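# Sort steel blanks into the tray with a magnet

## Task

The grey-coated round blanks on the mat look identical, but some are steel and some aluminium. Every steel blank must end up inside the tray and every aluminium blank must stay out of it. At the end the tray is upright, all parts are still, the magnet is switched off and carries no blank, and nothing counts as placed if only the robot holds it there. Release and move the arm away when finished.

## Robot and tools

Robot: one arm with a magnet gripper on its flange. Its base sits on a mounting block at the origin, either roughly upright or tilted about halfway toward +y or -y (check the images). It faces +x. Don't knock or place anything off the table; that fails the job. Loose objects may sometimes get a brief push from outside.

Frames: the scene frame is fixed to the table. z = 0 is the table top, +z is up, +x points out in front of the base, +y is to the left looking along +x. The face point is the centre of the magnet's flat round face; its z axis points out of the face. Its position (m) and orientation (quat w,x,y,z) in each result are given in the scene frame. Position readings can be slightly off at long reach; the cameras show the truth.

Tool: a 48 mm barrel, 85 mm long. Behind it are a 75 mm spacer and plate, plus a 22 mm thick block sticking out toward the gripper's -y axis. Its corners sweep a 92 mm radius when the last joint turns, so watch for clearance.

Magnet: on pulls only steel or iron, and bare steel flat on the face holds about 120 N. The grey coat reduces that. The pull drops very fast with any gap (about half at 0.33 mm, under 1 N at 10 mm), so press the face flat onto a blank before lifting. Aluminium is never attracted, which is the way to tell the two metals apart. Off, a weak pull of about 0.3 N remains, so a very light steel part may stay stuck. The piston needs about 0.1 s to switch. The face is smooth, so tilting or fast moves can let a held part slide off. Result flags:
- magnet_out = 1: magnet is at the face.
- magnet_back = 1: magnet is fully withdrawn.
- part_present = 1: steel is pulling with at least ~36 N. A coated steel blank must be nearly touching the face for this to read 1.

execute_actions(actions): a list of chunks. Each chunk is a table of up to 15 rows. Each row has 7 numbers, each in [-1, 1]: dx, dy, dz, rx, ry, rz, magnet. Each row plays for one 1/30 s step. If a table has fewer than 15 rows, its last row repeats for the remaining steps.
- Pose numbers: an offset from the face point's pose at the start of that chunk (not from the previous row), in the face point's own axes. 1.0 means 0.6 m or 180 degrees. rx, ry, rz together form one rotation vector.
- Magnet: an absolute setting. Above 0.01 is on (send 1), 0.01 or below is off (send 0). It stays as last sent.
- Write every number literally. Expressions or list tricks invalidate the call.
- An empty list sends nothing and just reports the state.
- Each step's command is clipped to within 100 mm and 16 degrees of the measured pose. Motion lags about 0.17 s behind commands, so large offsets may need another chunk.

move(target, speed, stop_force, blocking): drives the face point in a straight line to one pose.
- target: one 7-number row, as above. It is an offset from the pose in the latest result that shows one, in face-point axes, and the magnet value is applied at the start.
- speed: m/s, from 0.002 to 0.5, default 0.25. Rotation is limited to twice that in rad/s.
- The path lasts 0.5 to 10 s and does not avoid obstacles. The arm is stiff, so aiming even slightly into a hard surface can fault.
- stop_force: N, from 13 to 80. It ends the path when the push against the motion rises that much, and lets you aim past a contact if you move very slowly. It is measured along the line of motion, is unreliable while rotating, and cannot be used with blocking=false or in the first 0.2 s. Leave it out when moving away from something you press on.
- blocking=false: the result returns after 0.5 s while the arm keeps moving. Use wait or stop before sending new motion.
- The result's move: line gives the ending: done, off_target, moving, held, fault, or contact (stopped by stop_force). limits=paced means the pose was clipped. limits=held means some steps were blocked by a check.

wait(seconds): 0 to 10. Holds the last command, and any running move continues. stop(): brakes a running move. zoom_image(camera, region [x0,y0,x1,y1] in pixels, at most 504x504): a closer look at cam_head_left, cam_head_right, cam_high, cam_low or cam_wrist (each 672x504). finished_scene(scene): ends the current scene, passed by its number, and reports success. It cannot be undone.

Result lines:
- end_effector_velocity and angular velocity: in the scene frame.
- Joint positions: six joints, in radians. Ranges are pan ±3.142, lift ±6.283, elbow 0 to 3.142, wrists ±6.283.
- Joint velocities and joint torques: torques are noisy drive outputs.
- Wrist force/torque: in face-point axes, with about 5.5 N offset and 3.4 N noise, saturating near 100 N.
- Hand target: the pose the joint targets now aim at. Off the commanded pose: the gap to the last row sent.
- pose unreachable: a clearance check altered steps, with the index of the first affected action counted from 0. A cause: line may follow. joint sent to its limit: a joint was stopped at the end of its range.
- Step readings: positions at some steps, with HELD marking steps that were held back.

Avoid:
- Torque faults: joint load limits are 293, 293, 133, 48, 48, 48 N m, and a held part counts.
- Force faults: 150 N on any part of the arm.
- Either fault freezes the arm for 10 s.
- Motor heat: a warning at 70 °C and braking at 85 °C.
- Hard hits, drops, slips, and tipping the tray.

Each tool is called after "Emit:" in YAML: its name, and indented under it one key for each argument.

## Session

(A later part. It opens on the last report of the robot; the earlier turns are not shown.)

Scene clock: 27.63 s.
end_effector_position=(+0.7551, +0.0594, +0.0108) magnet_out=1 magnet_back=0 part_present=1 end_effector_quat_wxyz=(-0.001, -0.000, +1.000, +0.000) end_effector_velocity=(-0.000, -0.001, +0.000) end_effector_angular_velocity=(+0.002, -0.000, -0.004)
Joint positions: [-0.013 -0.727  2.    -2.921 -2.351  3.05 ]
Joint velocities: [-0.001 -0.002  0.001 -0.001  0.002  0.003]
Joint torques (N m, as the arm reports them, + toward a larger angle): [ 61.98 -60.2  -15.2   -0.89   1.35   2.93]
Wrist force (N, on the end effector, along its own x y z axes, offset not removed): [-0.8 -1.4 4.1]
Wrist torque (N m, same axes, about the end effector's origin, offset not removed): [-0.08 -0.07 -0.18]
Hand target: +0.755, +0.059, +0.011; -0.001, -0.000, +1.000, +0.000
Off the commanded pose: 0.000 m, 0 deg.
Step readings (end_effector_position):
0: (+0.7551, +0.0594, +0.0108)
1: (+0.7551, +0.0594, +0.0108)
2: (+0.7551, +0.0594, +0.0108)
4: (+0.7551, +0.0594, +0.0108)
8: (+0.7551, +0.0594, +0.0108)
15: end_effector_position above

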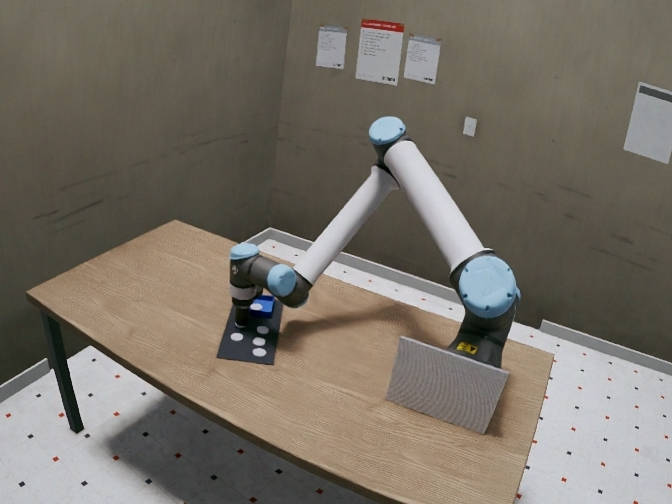

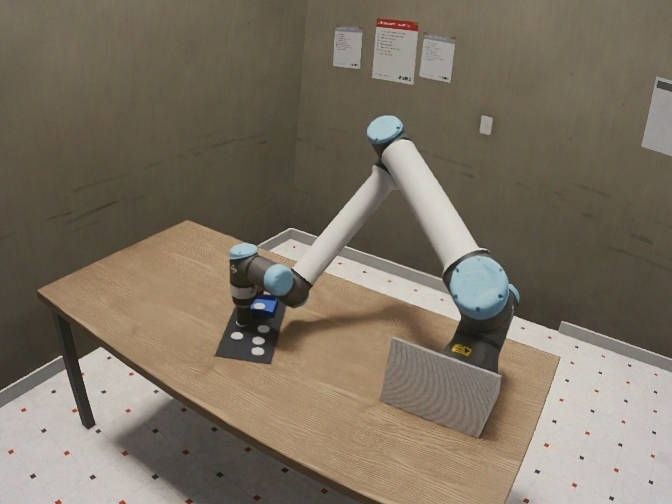

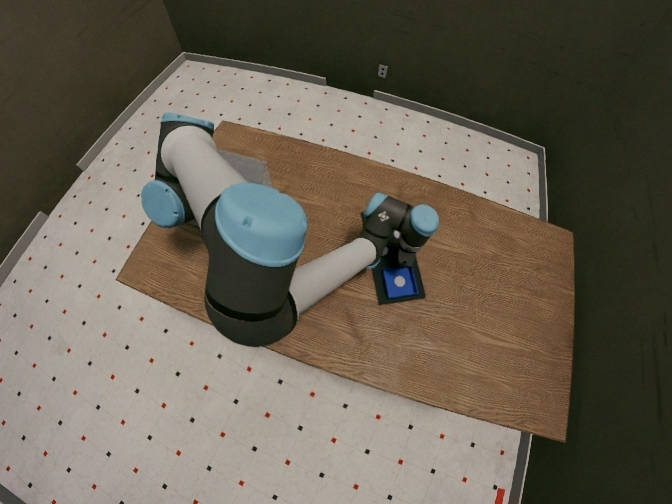

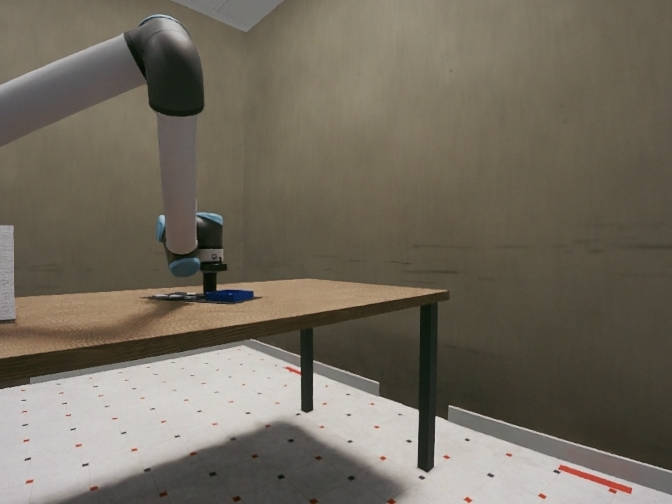

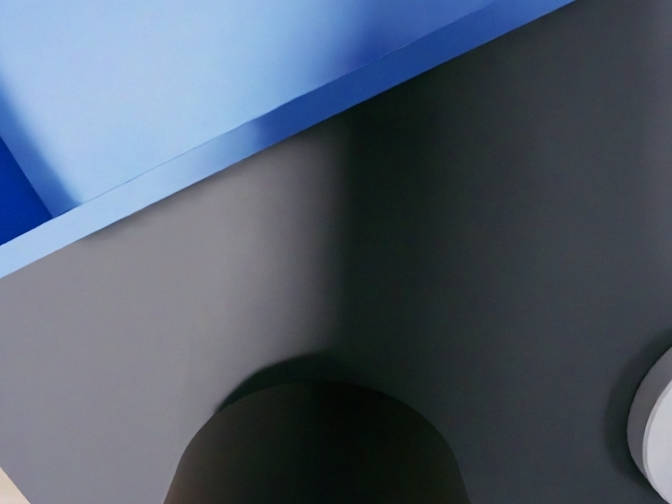

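Hover pickup works. Takes it to the tray, then blank F (.681,.043).

Emit:
move:
  target: [0,0,-0.062,0,0,0,1]

Emit:
move:
  target: [-0.03,-0.198,0,0,0,0,1]

Emit:
move:
  target: [0,0,0.045,0,0,0,1]
  speed: 0.1

Emit:
move:
  target: [0,0,-0.04,0,0,0,0]
  speed: 0.1

Emit:
move:
  target: [0.153,0.171,0,0,0,0,0]

Emit:
move:
  target: [0,0,0.057,0,0,0,0]
  speed: 0.1

Emit:
execute_actions:
  actions:
    - [[0,0,0,0,0,0,1]]

Scene clock: 31.57 s.
end_effector_position=(+0.7550, +0.0595, +0.0477) magnet_out=1 magnet_back=0 part_present=1 end_effector_quat_wxyz=(-0.001, -0.000, +1.000, +0.000) end_effector_velocity=(+0.000, -0.001, +0.003) end_effector_angular_velocity=(-0.000, -0.001, -0.001)
Joint positions: [ 0.022 -0.776  2.004 -2.84  -2.353  3.099]
Joint velocities: [ 0.002 -0.004 -0.     0.004 -0.     0.003]
Joint torques (N m, as the arm reports them, + toward a larger angle): [ 73.32 -73.61 -14.3    0.54  -1.78   4.13]
Wrist force (N, on the end effector, along its own x y z axes, offset not removed): [0.5 -0.9 3.4]
Wrist torque (N m, same axes, about the end effector's origin, offset not removed): [-0.09 -0.21 -0.08]
Hand target: +0.755, +0.059, +0.048; -0.001, -0.000, +1.000, +0.000
Off the commanded pose: 0.000 m, 0 deg.
move: done

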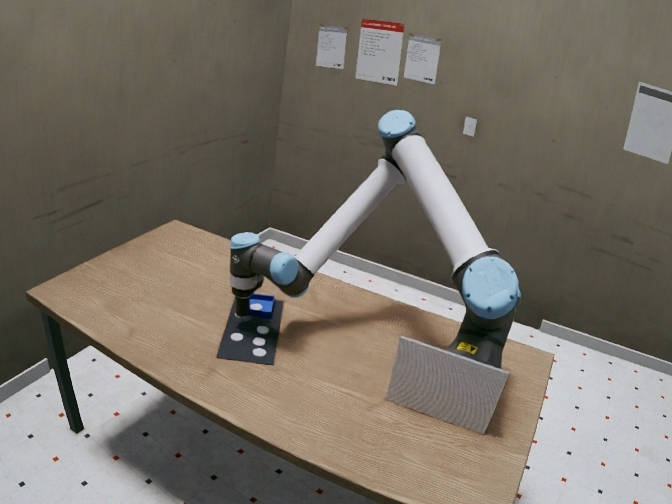

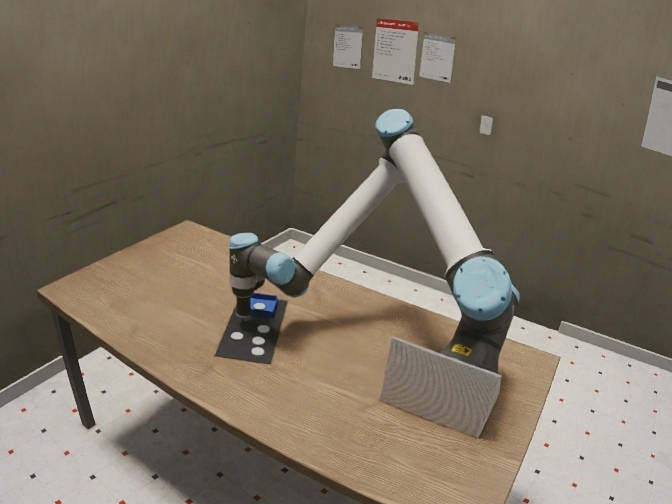

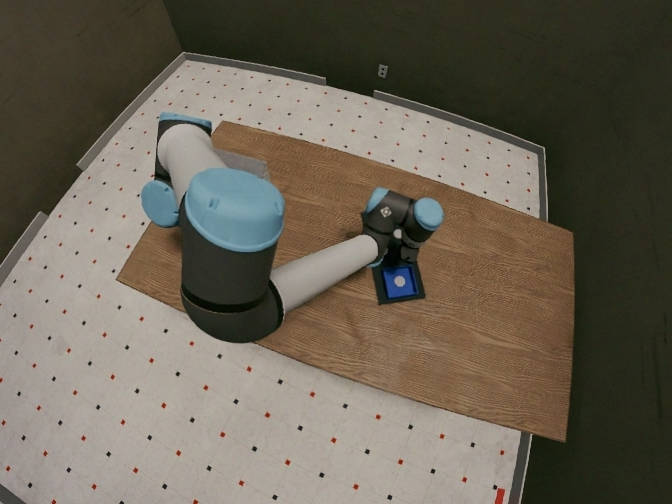

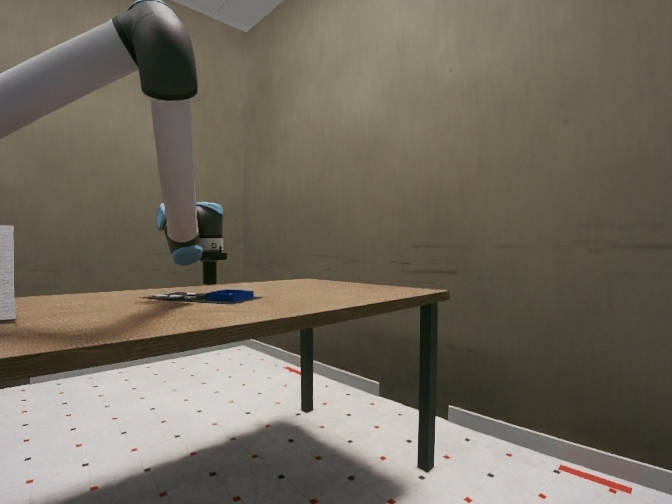

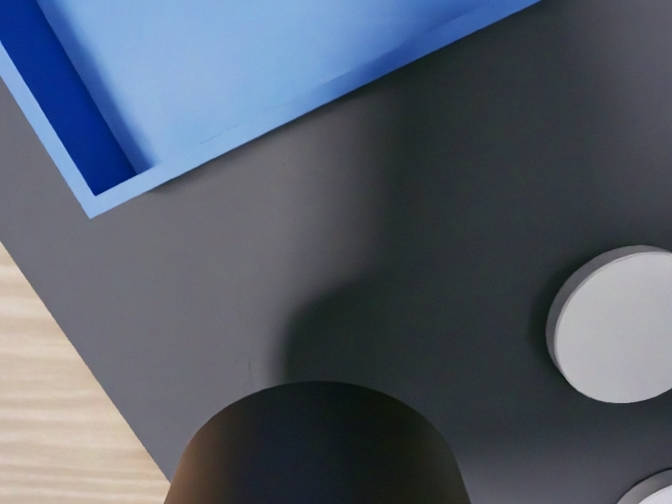

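Scene clock: 32.63 s.
end_effector_position=(+0.7728, -0.0591, +0.0478) magnet_out=1 magnet_back=0 part_present=1 end_effector_quat_wxyz=(-0.001, -0.000, +1.000, +0.000) end_effector_velocity=(+0.001, -0.002, -0.000) end_effector_angular_velocity=(+0.001, -0.000, +0.000)
Joint positions: [-0.088 -0.89   2.008 -2.838 -2.342  2.946]
Joint velocities: [-0.002 -0.001 -0.001  0.     0.001 -0.003]
Joint torques (N m, as the arm reports them, + toward a larger angle): [ 50.58 -67.91 -20.39   0.39   1.33  -3.14]
Wrist force (N, on the end effector, along its own x y z axes, offset not removed): [1.3 0.0 2.0]
Wrist torque (N m, same axes, about the end effector's origin, offset not removed): [0.09 -0.30 -0.14]
Hand target: +0.773, -0.059, +0.048; -0.001, -0.000, +1.000, +0.000
Off the commanded pose: 0.000 m, 0 deg.
move: done

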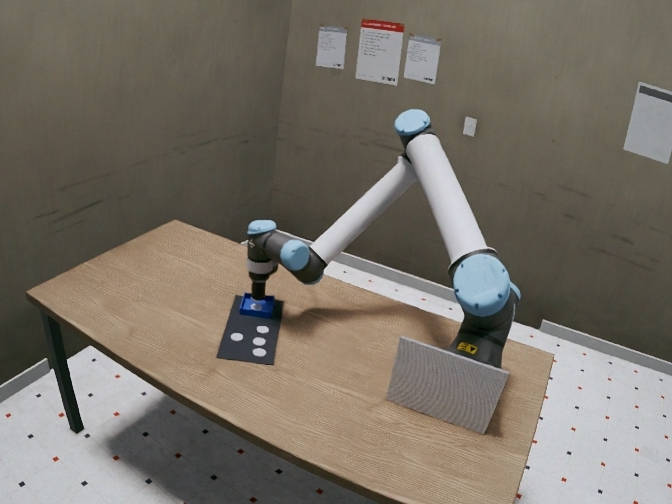

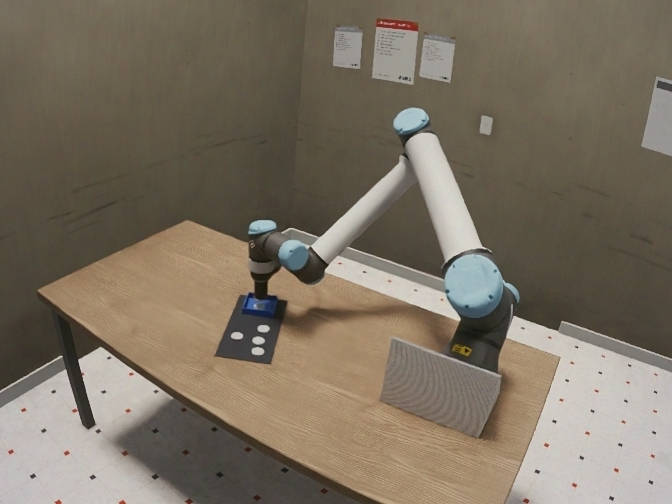

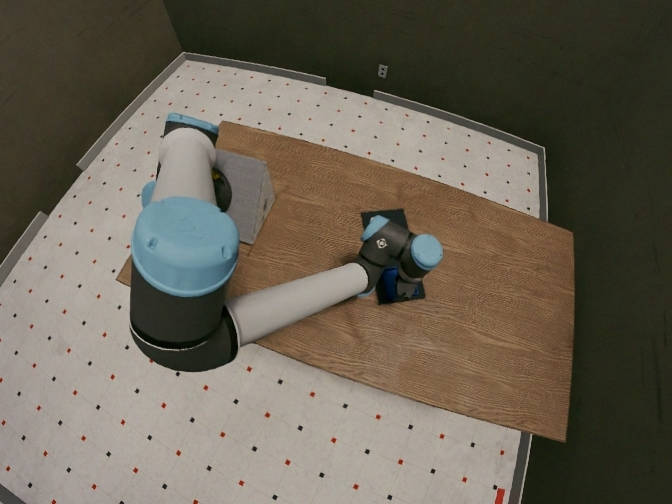

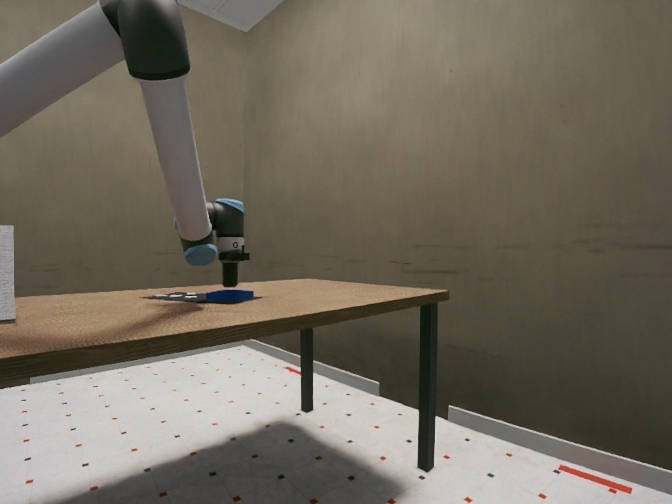

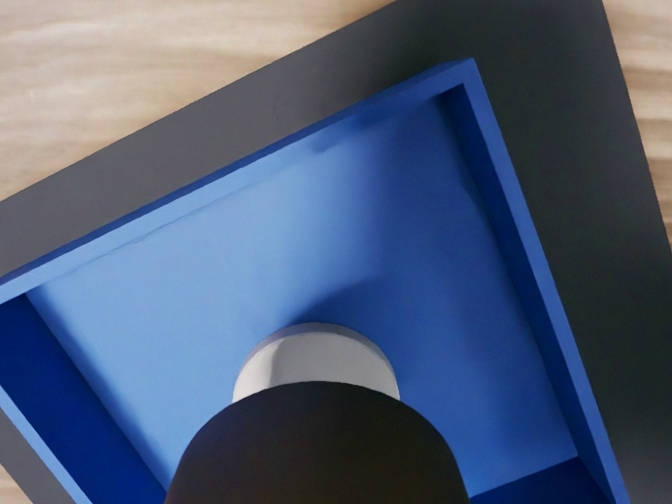

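Scene clock: 33.50 s.
end_effector_position=(+0.7728, -0.0591, +0.0210) magnet_out=1 magnet_back=0 part_present=1 end_effector_quat_wxyz=(-0.001, -0.000, +1.000, +0.000) end_effector_velocity=(+0.001, +0.000, -0.001) end_effector_angular_velocity=(+0.001, -0.002, -0.000)
Joint positions: [-0.112 -0.855  2.006 -2.895 -2.338  2.912]
Joint velocities: [-0.001  0.001 -0.    -0.004  0.002 -0.002]
Joint torques (N m, as the arm reports them, + toward a larger angle): [ 48.77 -42.33 -18.42  -7.24   1.42  -2.98]
Wrist force (N, on the end effector, along its own x y z axes, offset not removed): [2.3 -3.2 4.5]
Wrist torque (N m, same axes, about the end effector's origin, offset not removed): [-0.27 -0.44 -0.06]
Hand target: +0.773, -0.059, +0.021; -0.001, -0.000, +1.000, +0.000
Off the commanded pose: 0.000 m, 0 deg.
move: done

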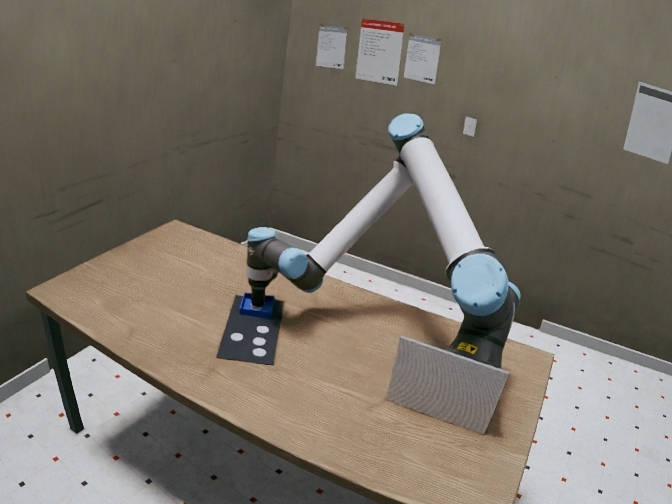

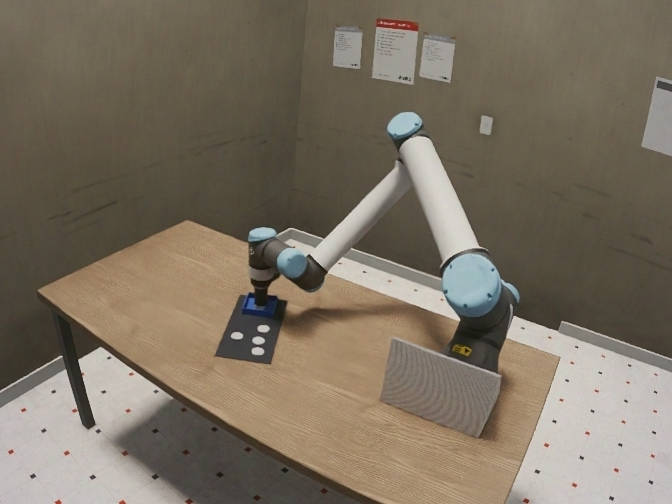

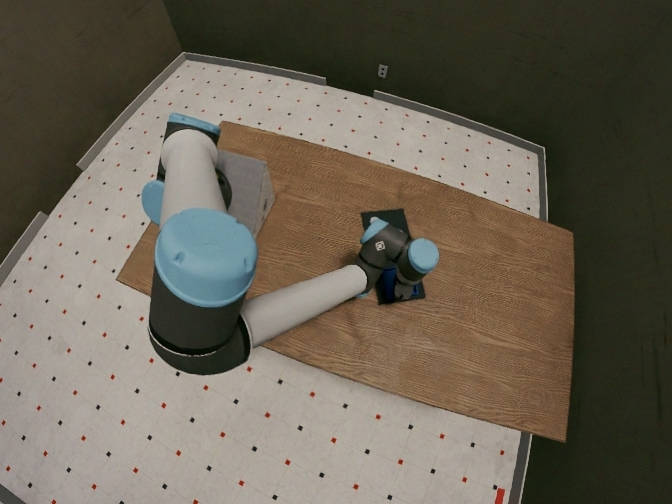

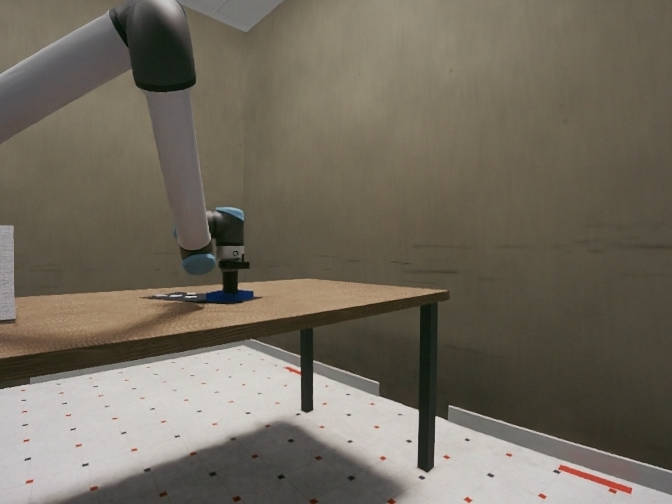

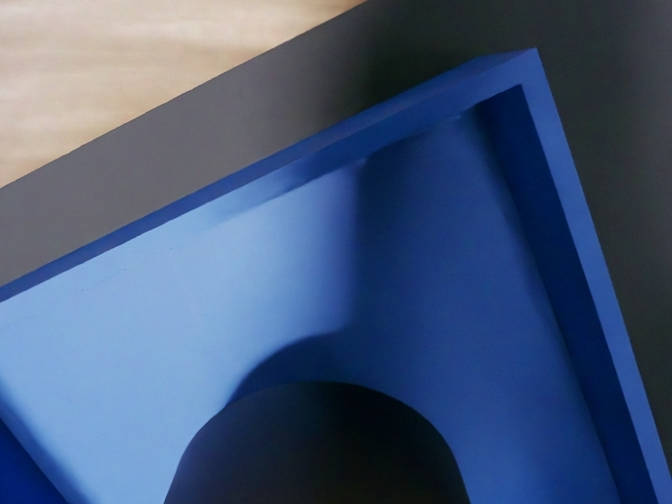

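Scene clock: 34.33 s.
end_effector_position=(+0.7728, -0.0591, +0.0448) magnet_out=0 magnet_back=1 part_present=0 end_effector_quat_wxyz=(-0.001, -0.000, +1.000, +0.000) end_effector_velocity=(-0.001, +0.000, +0.002) end_effector_angular_velocity=(-0.000, +0.002, +0.003)
Joint positions: [-0.09  -0.886  2.008 -2.845 -2.342  2.942]
Joint velocities: [ 0.002 -0.003  0.001  0.006 -0.001  0.002]
Joint torques (N m, as the arm reports them, + toward a larger angle): [ 75.67 -70.59  -3.61  -0.63  -1.74   3.45]
Wrist force (N, on the end effector, along its own x y z axes, offset not removed): [-1.6 1.0 1.2]
Wrist torque (N m, same axes, about the end effector's origin, offset not removed): [0.25 -0.02 -0.11]
Hand target: +0.773, -0.059, +0.045; -0.001, -0.000, +1.000, +0.000
Off the commanded pose: 0.000 m, 0 deg.
move: done

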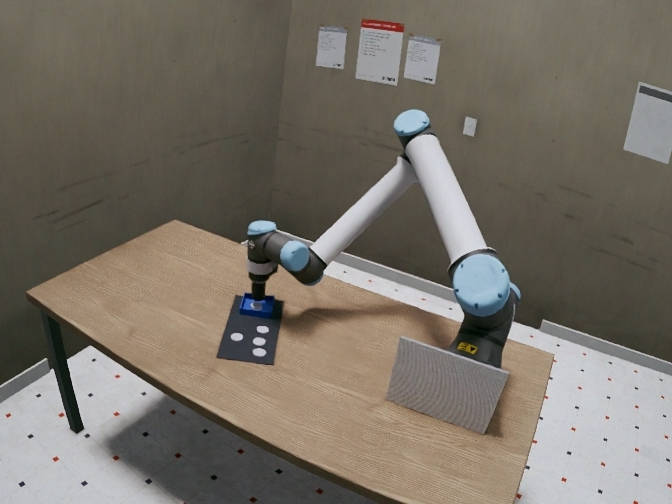

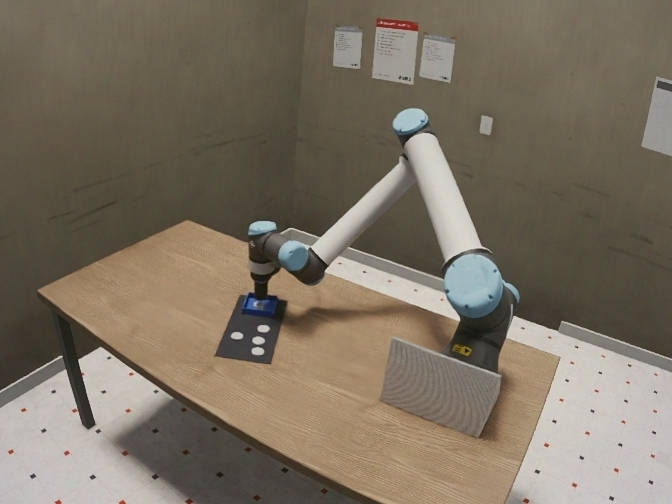

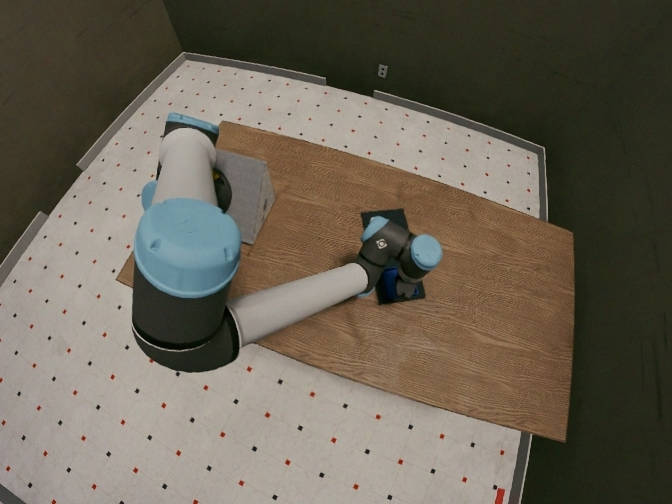

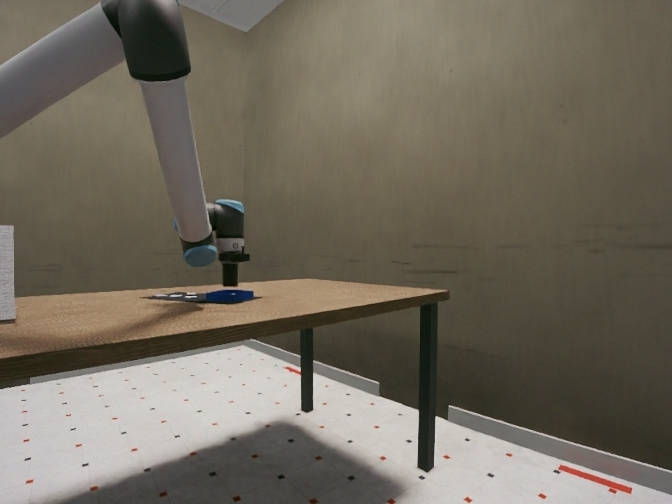

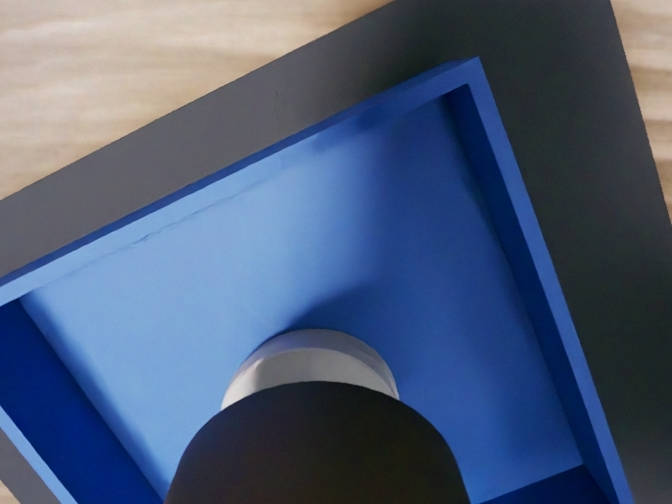

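Scene clock: 35.47 s.
end_effector_position=(+0.6812, +0.0434, +0.0448) magnet_out=0 magnet_back=1 part_present=0 end_effector_quat_wxyz=(-0.001, -0.000, +1.000, +0.000) end_effector_velocity=(-0.001, +0.002, +0.000) end_effector_angular_velocity=(+0.001, -0.000, -0.001)
Joint positions: [-0.002 -0.828  2.155 -2.963 -2.352  3.066]
Joint velocities: [ 0.002  0.002  0.001 -0.001  0.001  0.004]
Joint torques (N m, as the arm reports them, + toward a larger angle): [ 69.64 -37.41   1.71  -7.44  -2.05   3.48]
Wrist force (N, on the end effector, along its own x y z axes, offset not removed): [-0.8 -0.3 5.3]
Wrist torque (N m, same axes, about the end effector's origin, offset not removed): [-0.06 -0.14 -0.01]
Hand target: +0.681, +0.044, +0.045; -0.001, -0.000, +1.000, +0.000
Off the commanded pose: 0.000 m, 0 deg.
move: done

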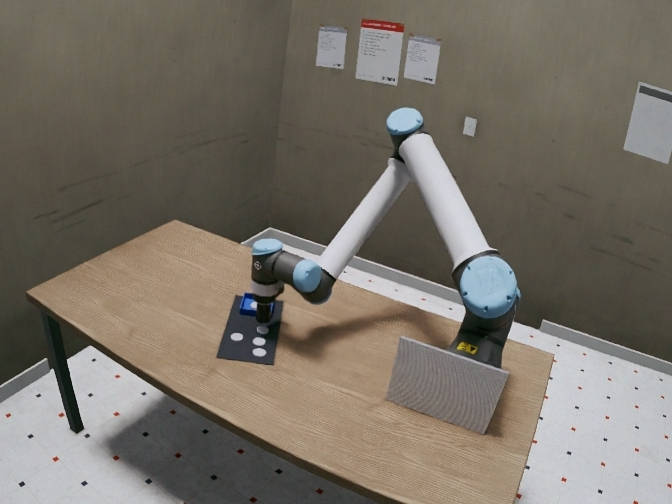

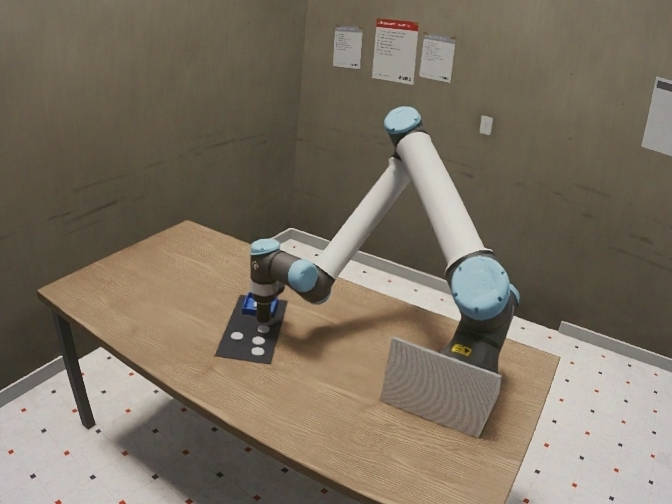

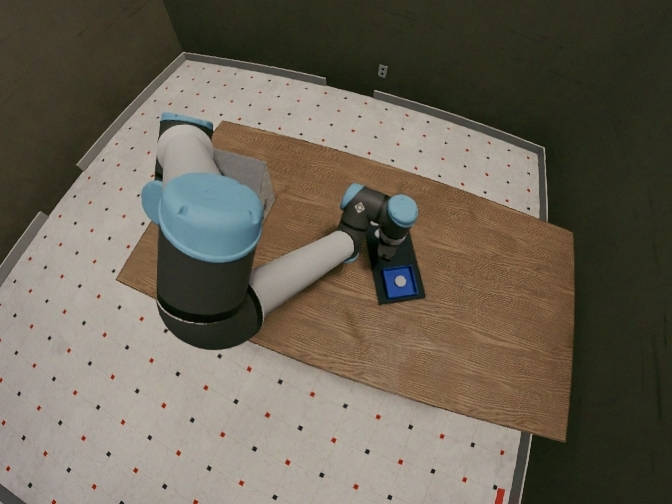

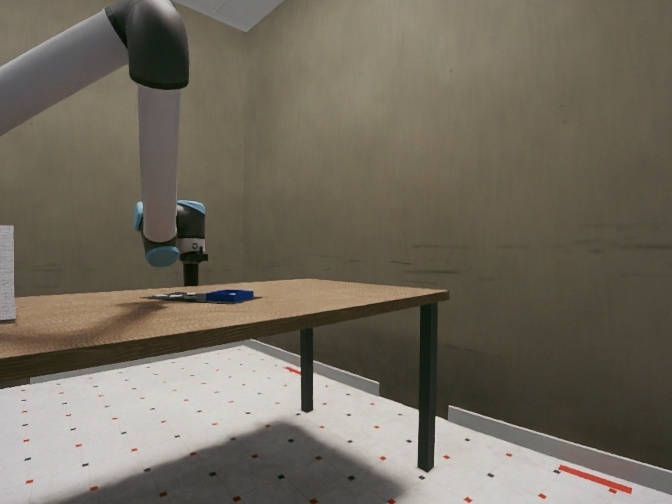

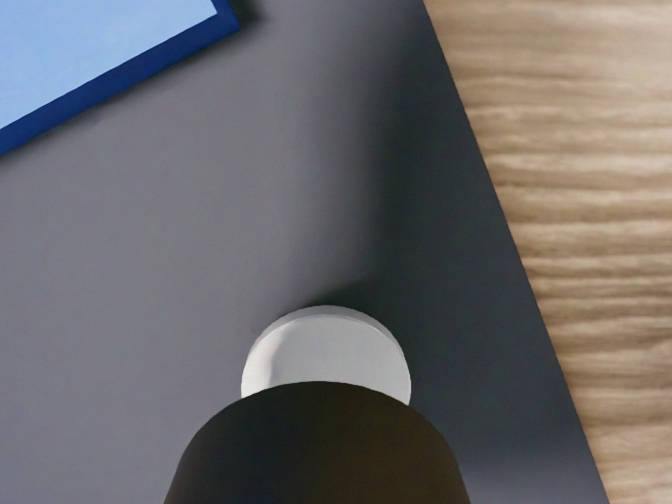

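Scene clock: 36.33 s.
end_effector_position=(+0.6812, +0.0434, +0.0108) magnet_out=0 magnet_back=1 part_present=0 end_effector_quat_wxyz=(-0.001, -0.000, +1.000, +0.000) end_effector_velocity=(-0.000, +0.000, -0.002) end_effector_angular_velocity=(-0.000, +0.000, +0.001)
Joint positions: [-0.037 -0.776  2.151 -3.046 -2.349  3.016]
Joint velocities: [-0.002  0.004 -0.    -0.006 -0.    -0.003]
Joint torques (N m, as the arm reports them, + toward a larger angle): [ 46.83 -41.07 -13.91  -7.22   1.62  -3.35]
Wrist force (N, on the end effector, along its own x y z axes, offset not removed): [-2.0 0.2 1.6]
Wrist torque (N m, same axes, about the end effector's origin, offset not removed): [0.04 0.00 -0.26]
Hand target: +0.681, +0.043, +0.011; -0.001, -0.000, +1.000, +0.000
Off the commanded pose: 0.000 m, 0 deg.
move: done

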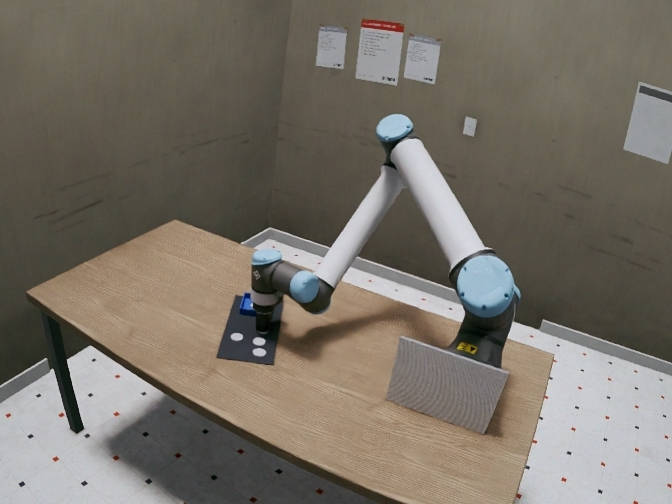

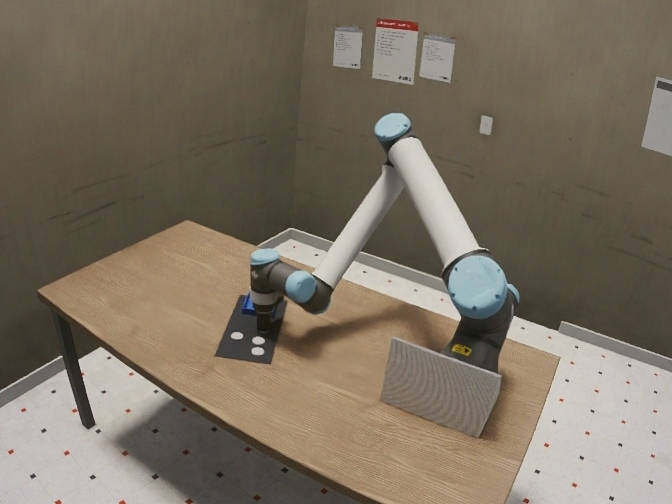

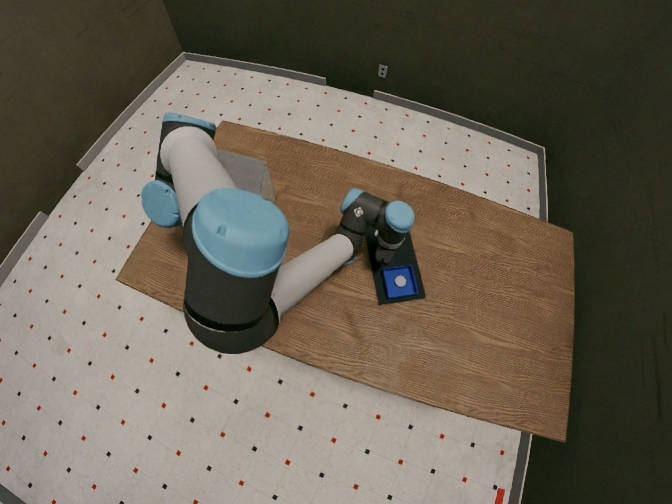

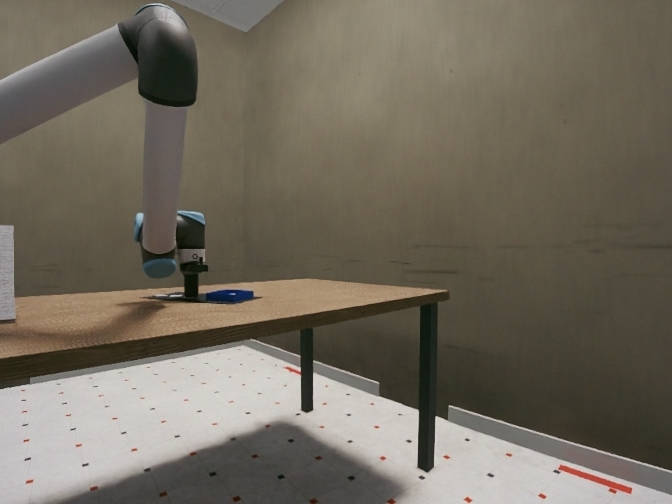

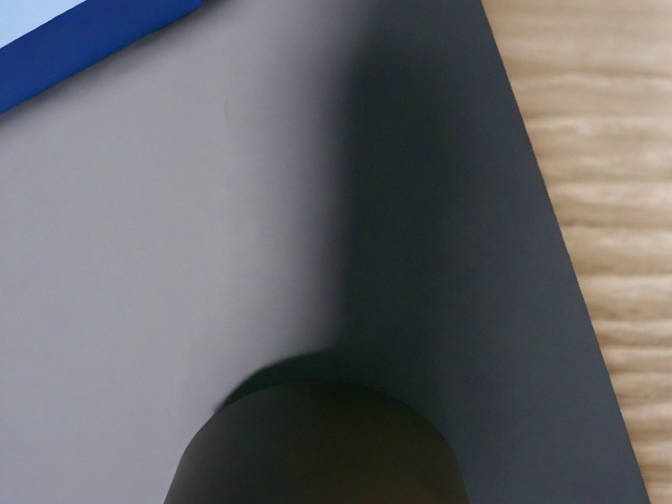

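Scene clock: 36.83 s.
end_effector_position=(+0.6812, +0.0434, +0.0107) magnet_out=1 magnet_back=0 part_present=0 end_effector_quat_wxyz=(-0.001, -0.000, +1.000, +0.000) end_effector_velocity=(-0.000, +0.000, -0.001) end_effector_angular_velocity=(+0.000, +0.001, -0.001)
Joint positions: [-0.037 -0.775  2.151 -3.046 -2.349  3.016]
Joint velocities: [-0.001  0.001 -0.    -0.     0.     0.001]
Joint torques (N m, as the arm reports them, + toward a larger angle): [ 60.08 -57.64 -11.44   0.08   1.41   3.84]
Wrist force (N, on the end effector, along its own x y z axes, offset not removed): [1.5 -0.4 4.8]
Wrist torque (N m, same axes, about the end effector's origin, offset not removed): [-0.01 -0.47 -0.15]
Hand target: +0.681, +0.043, +0.011; -0.001, -0.000, +1.000, +0.000
Off the commanded pose: 0.000 m, 0 deg.
Step readings (end_effector_position):
0: (+0.6812, +0.0434, +0.0108)
1: (+0.6812, +0.0434, +0.0107)
2: (+0.6812, +0.0434, +0.0107)
4: (+0.6812, +0.0434, +0.0107)
8: (+0.6812, +0.0434, +0.0107)
15: end_effector_position above

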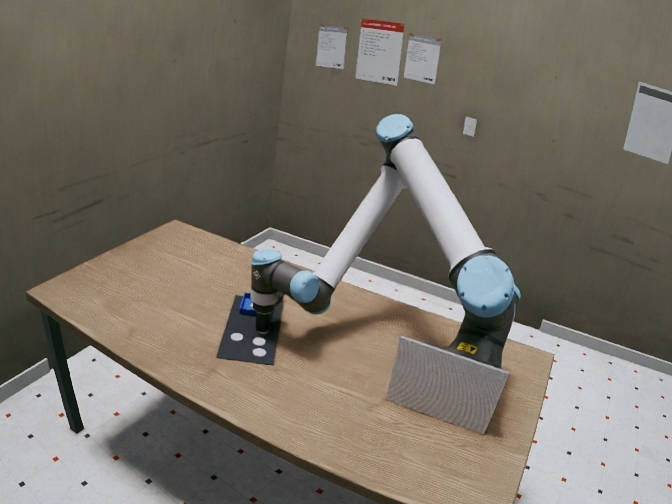

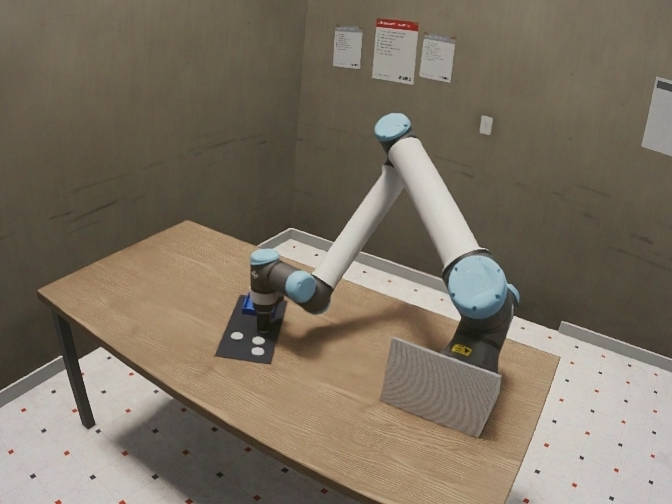

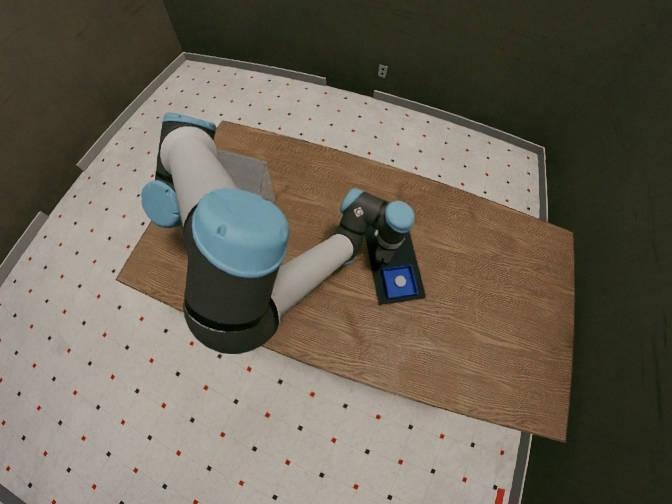

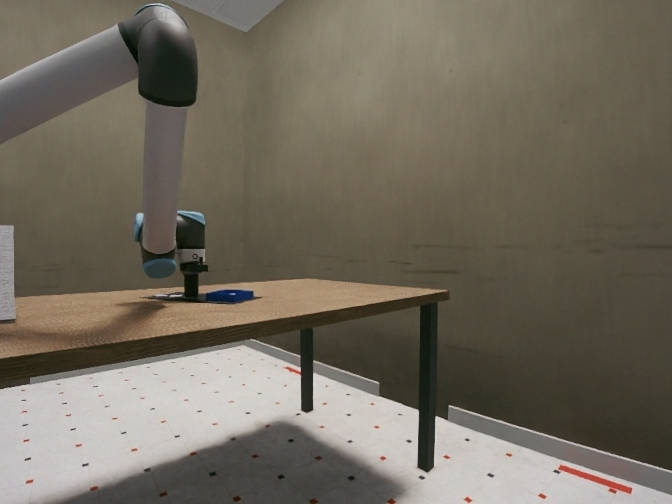

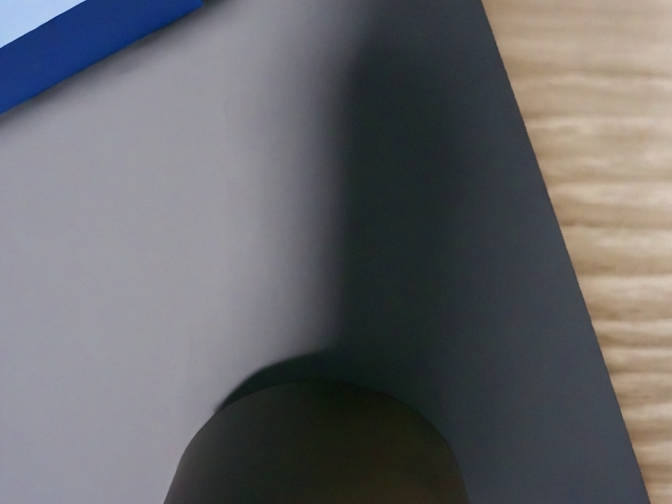

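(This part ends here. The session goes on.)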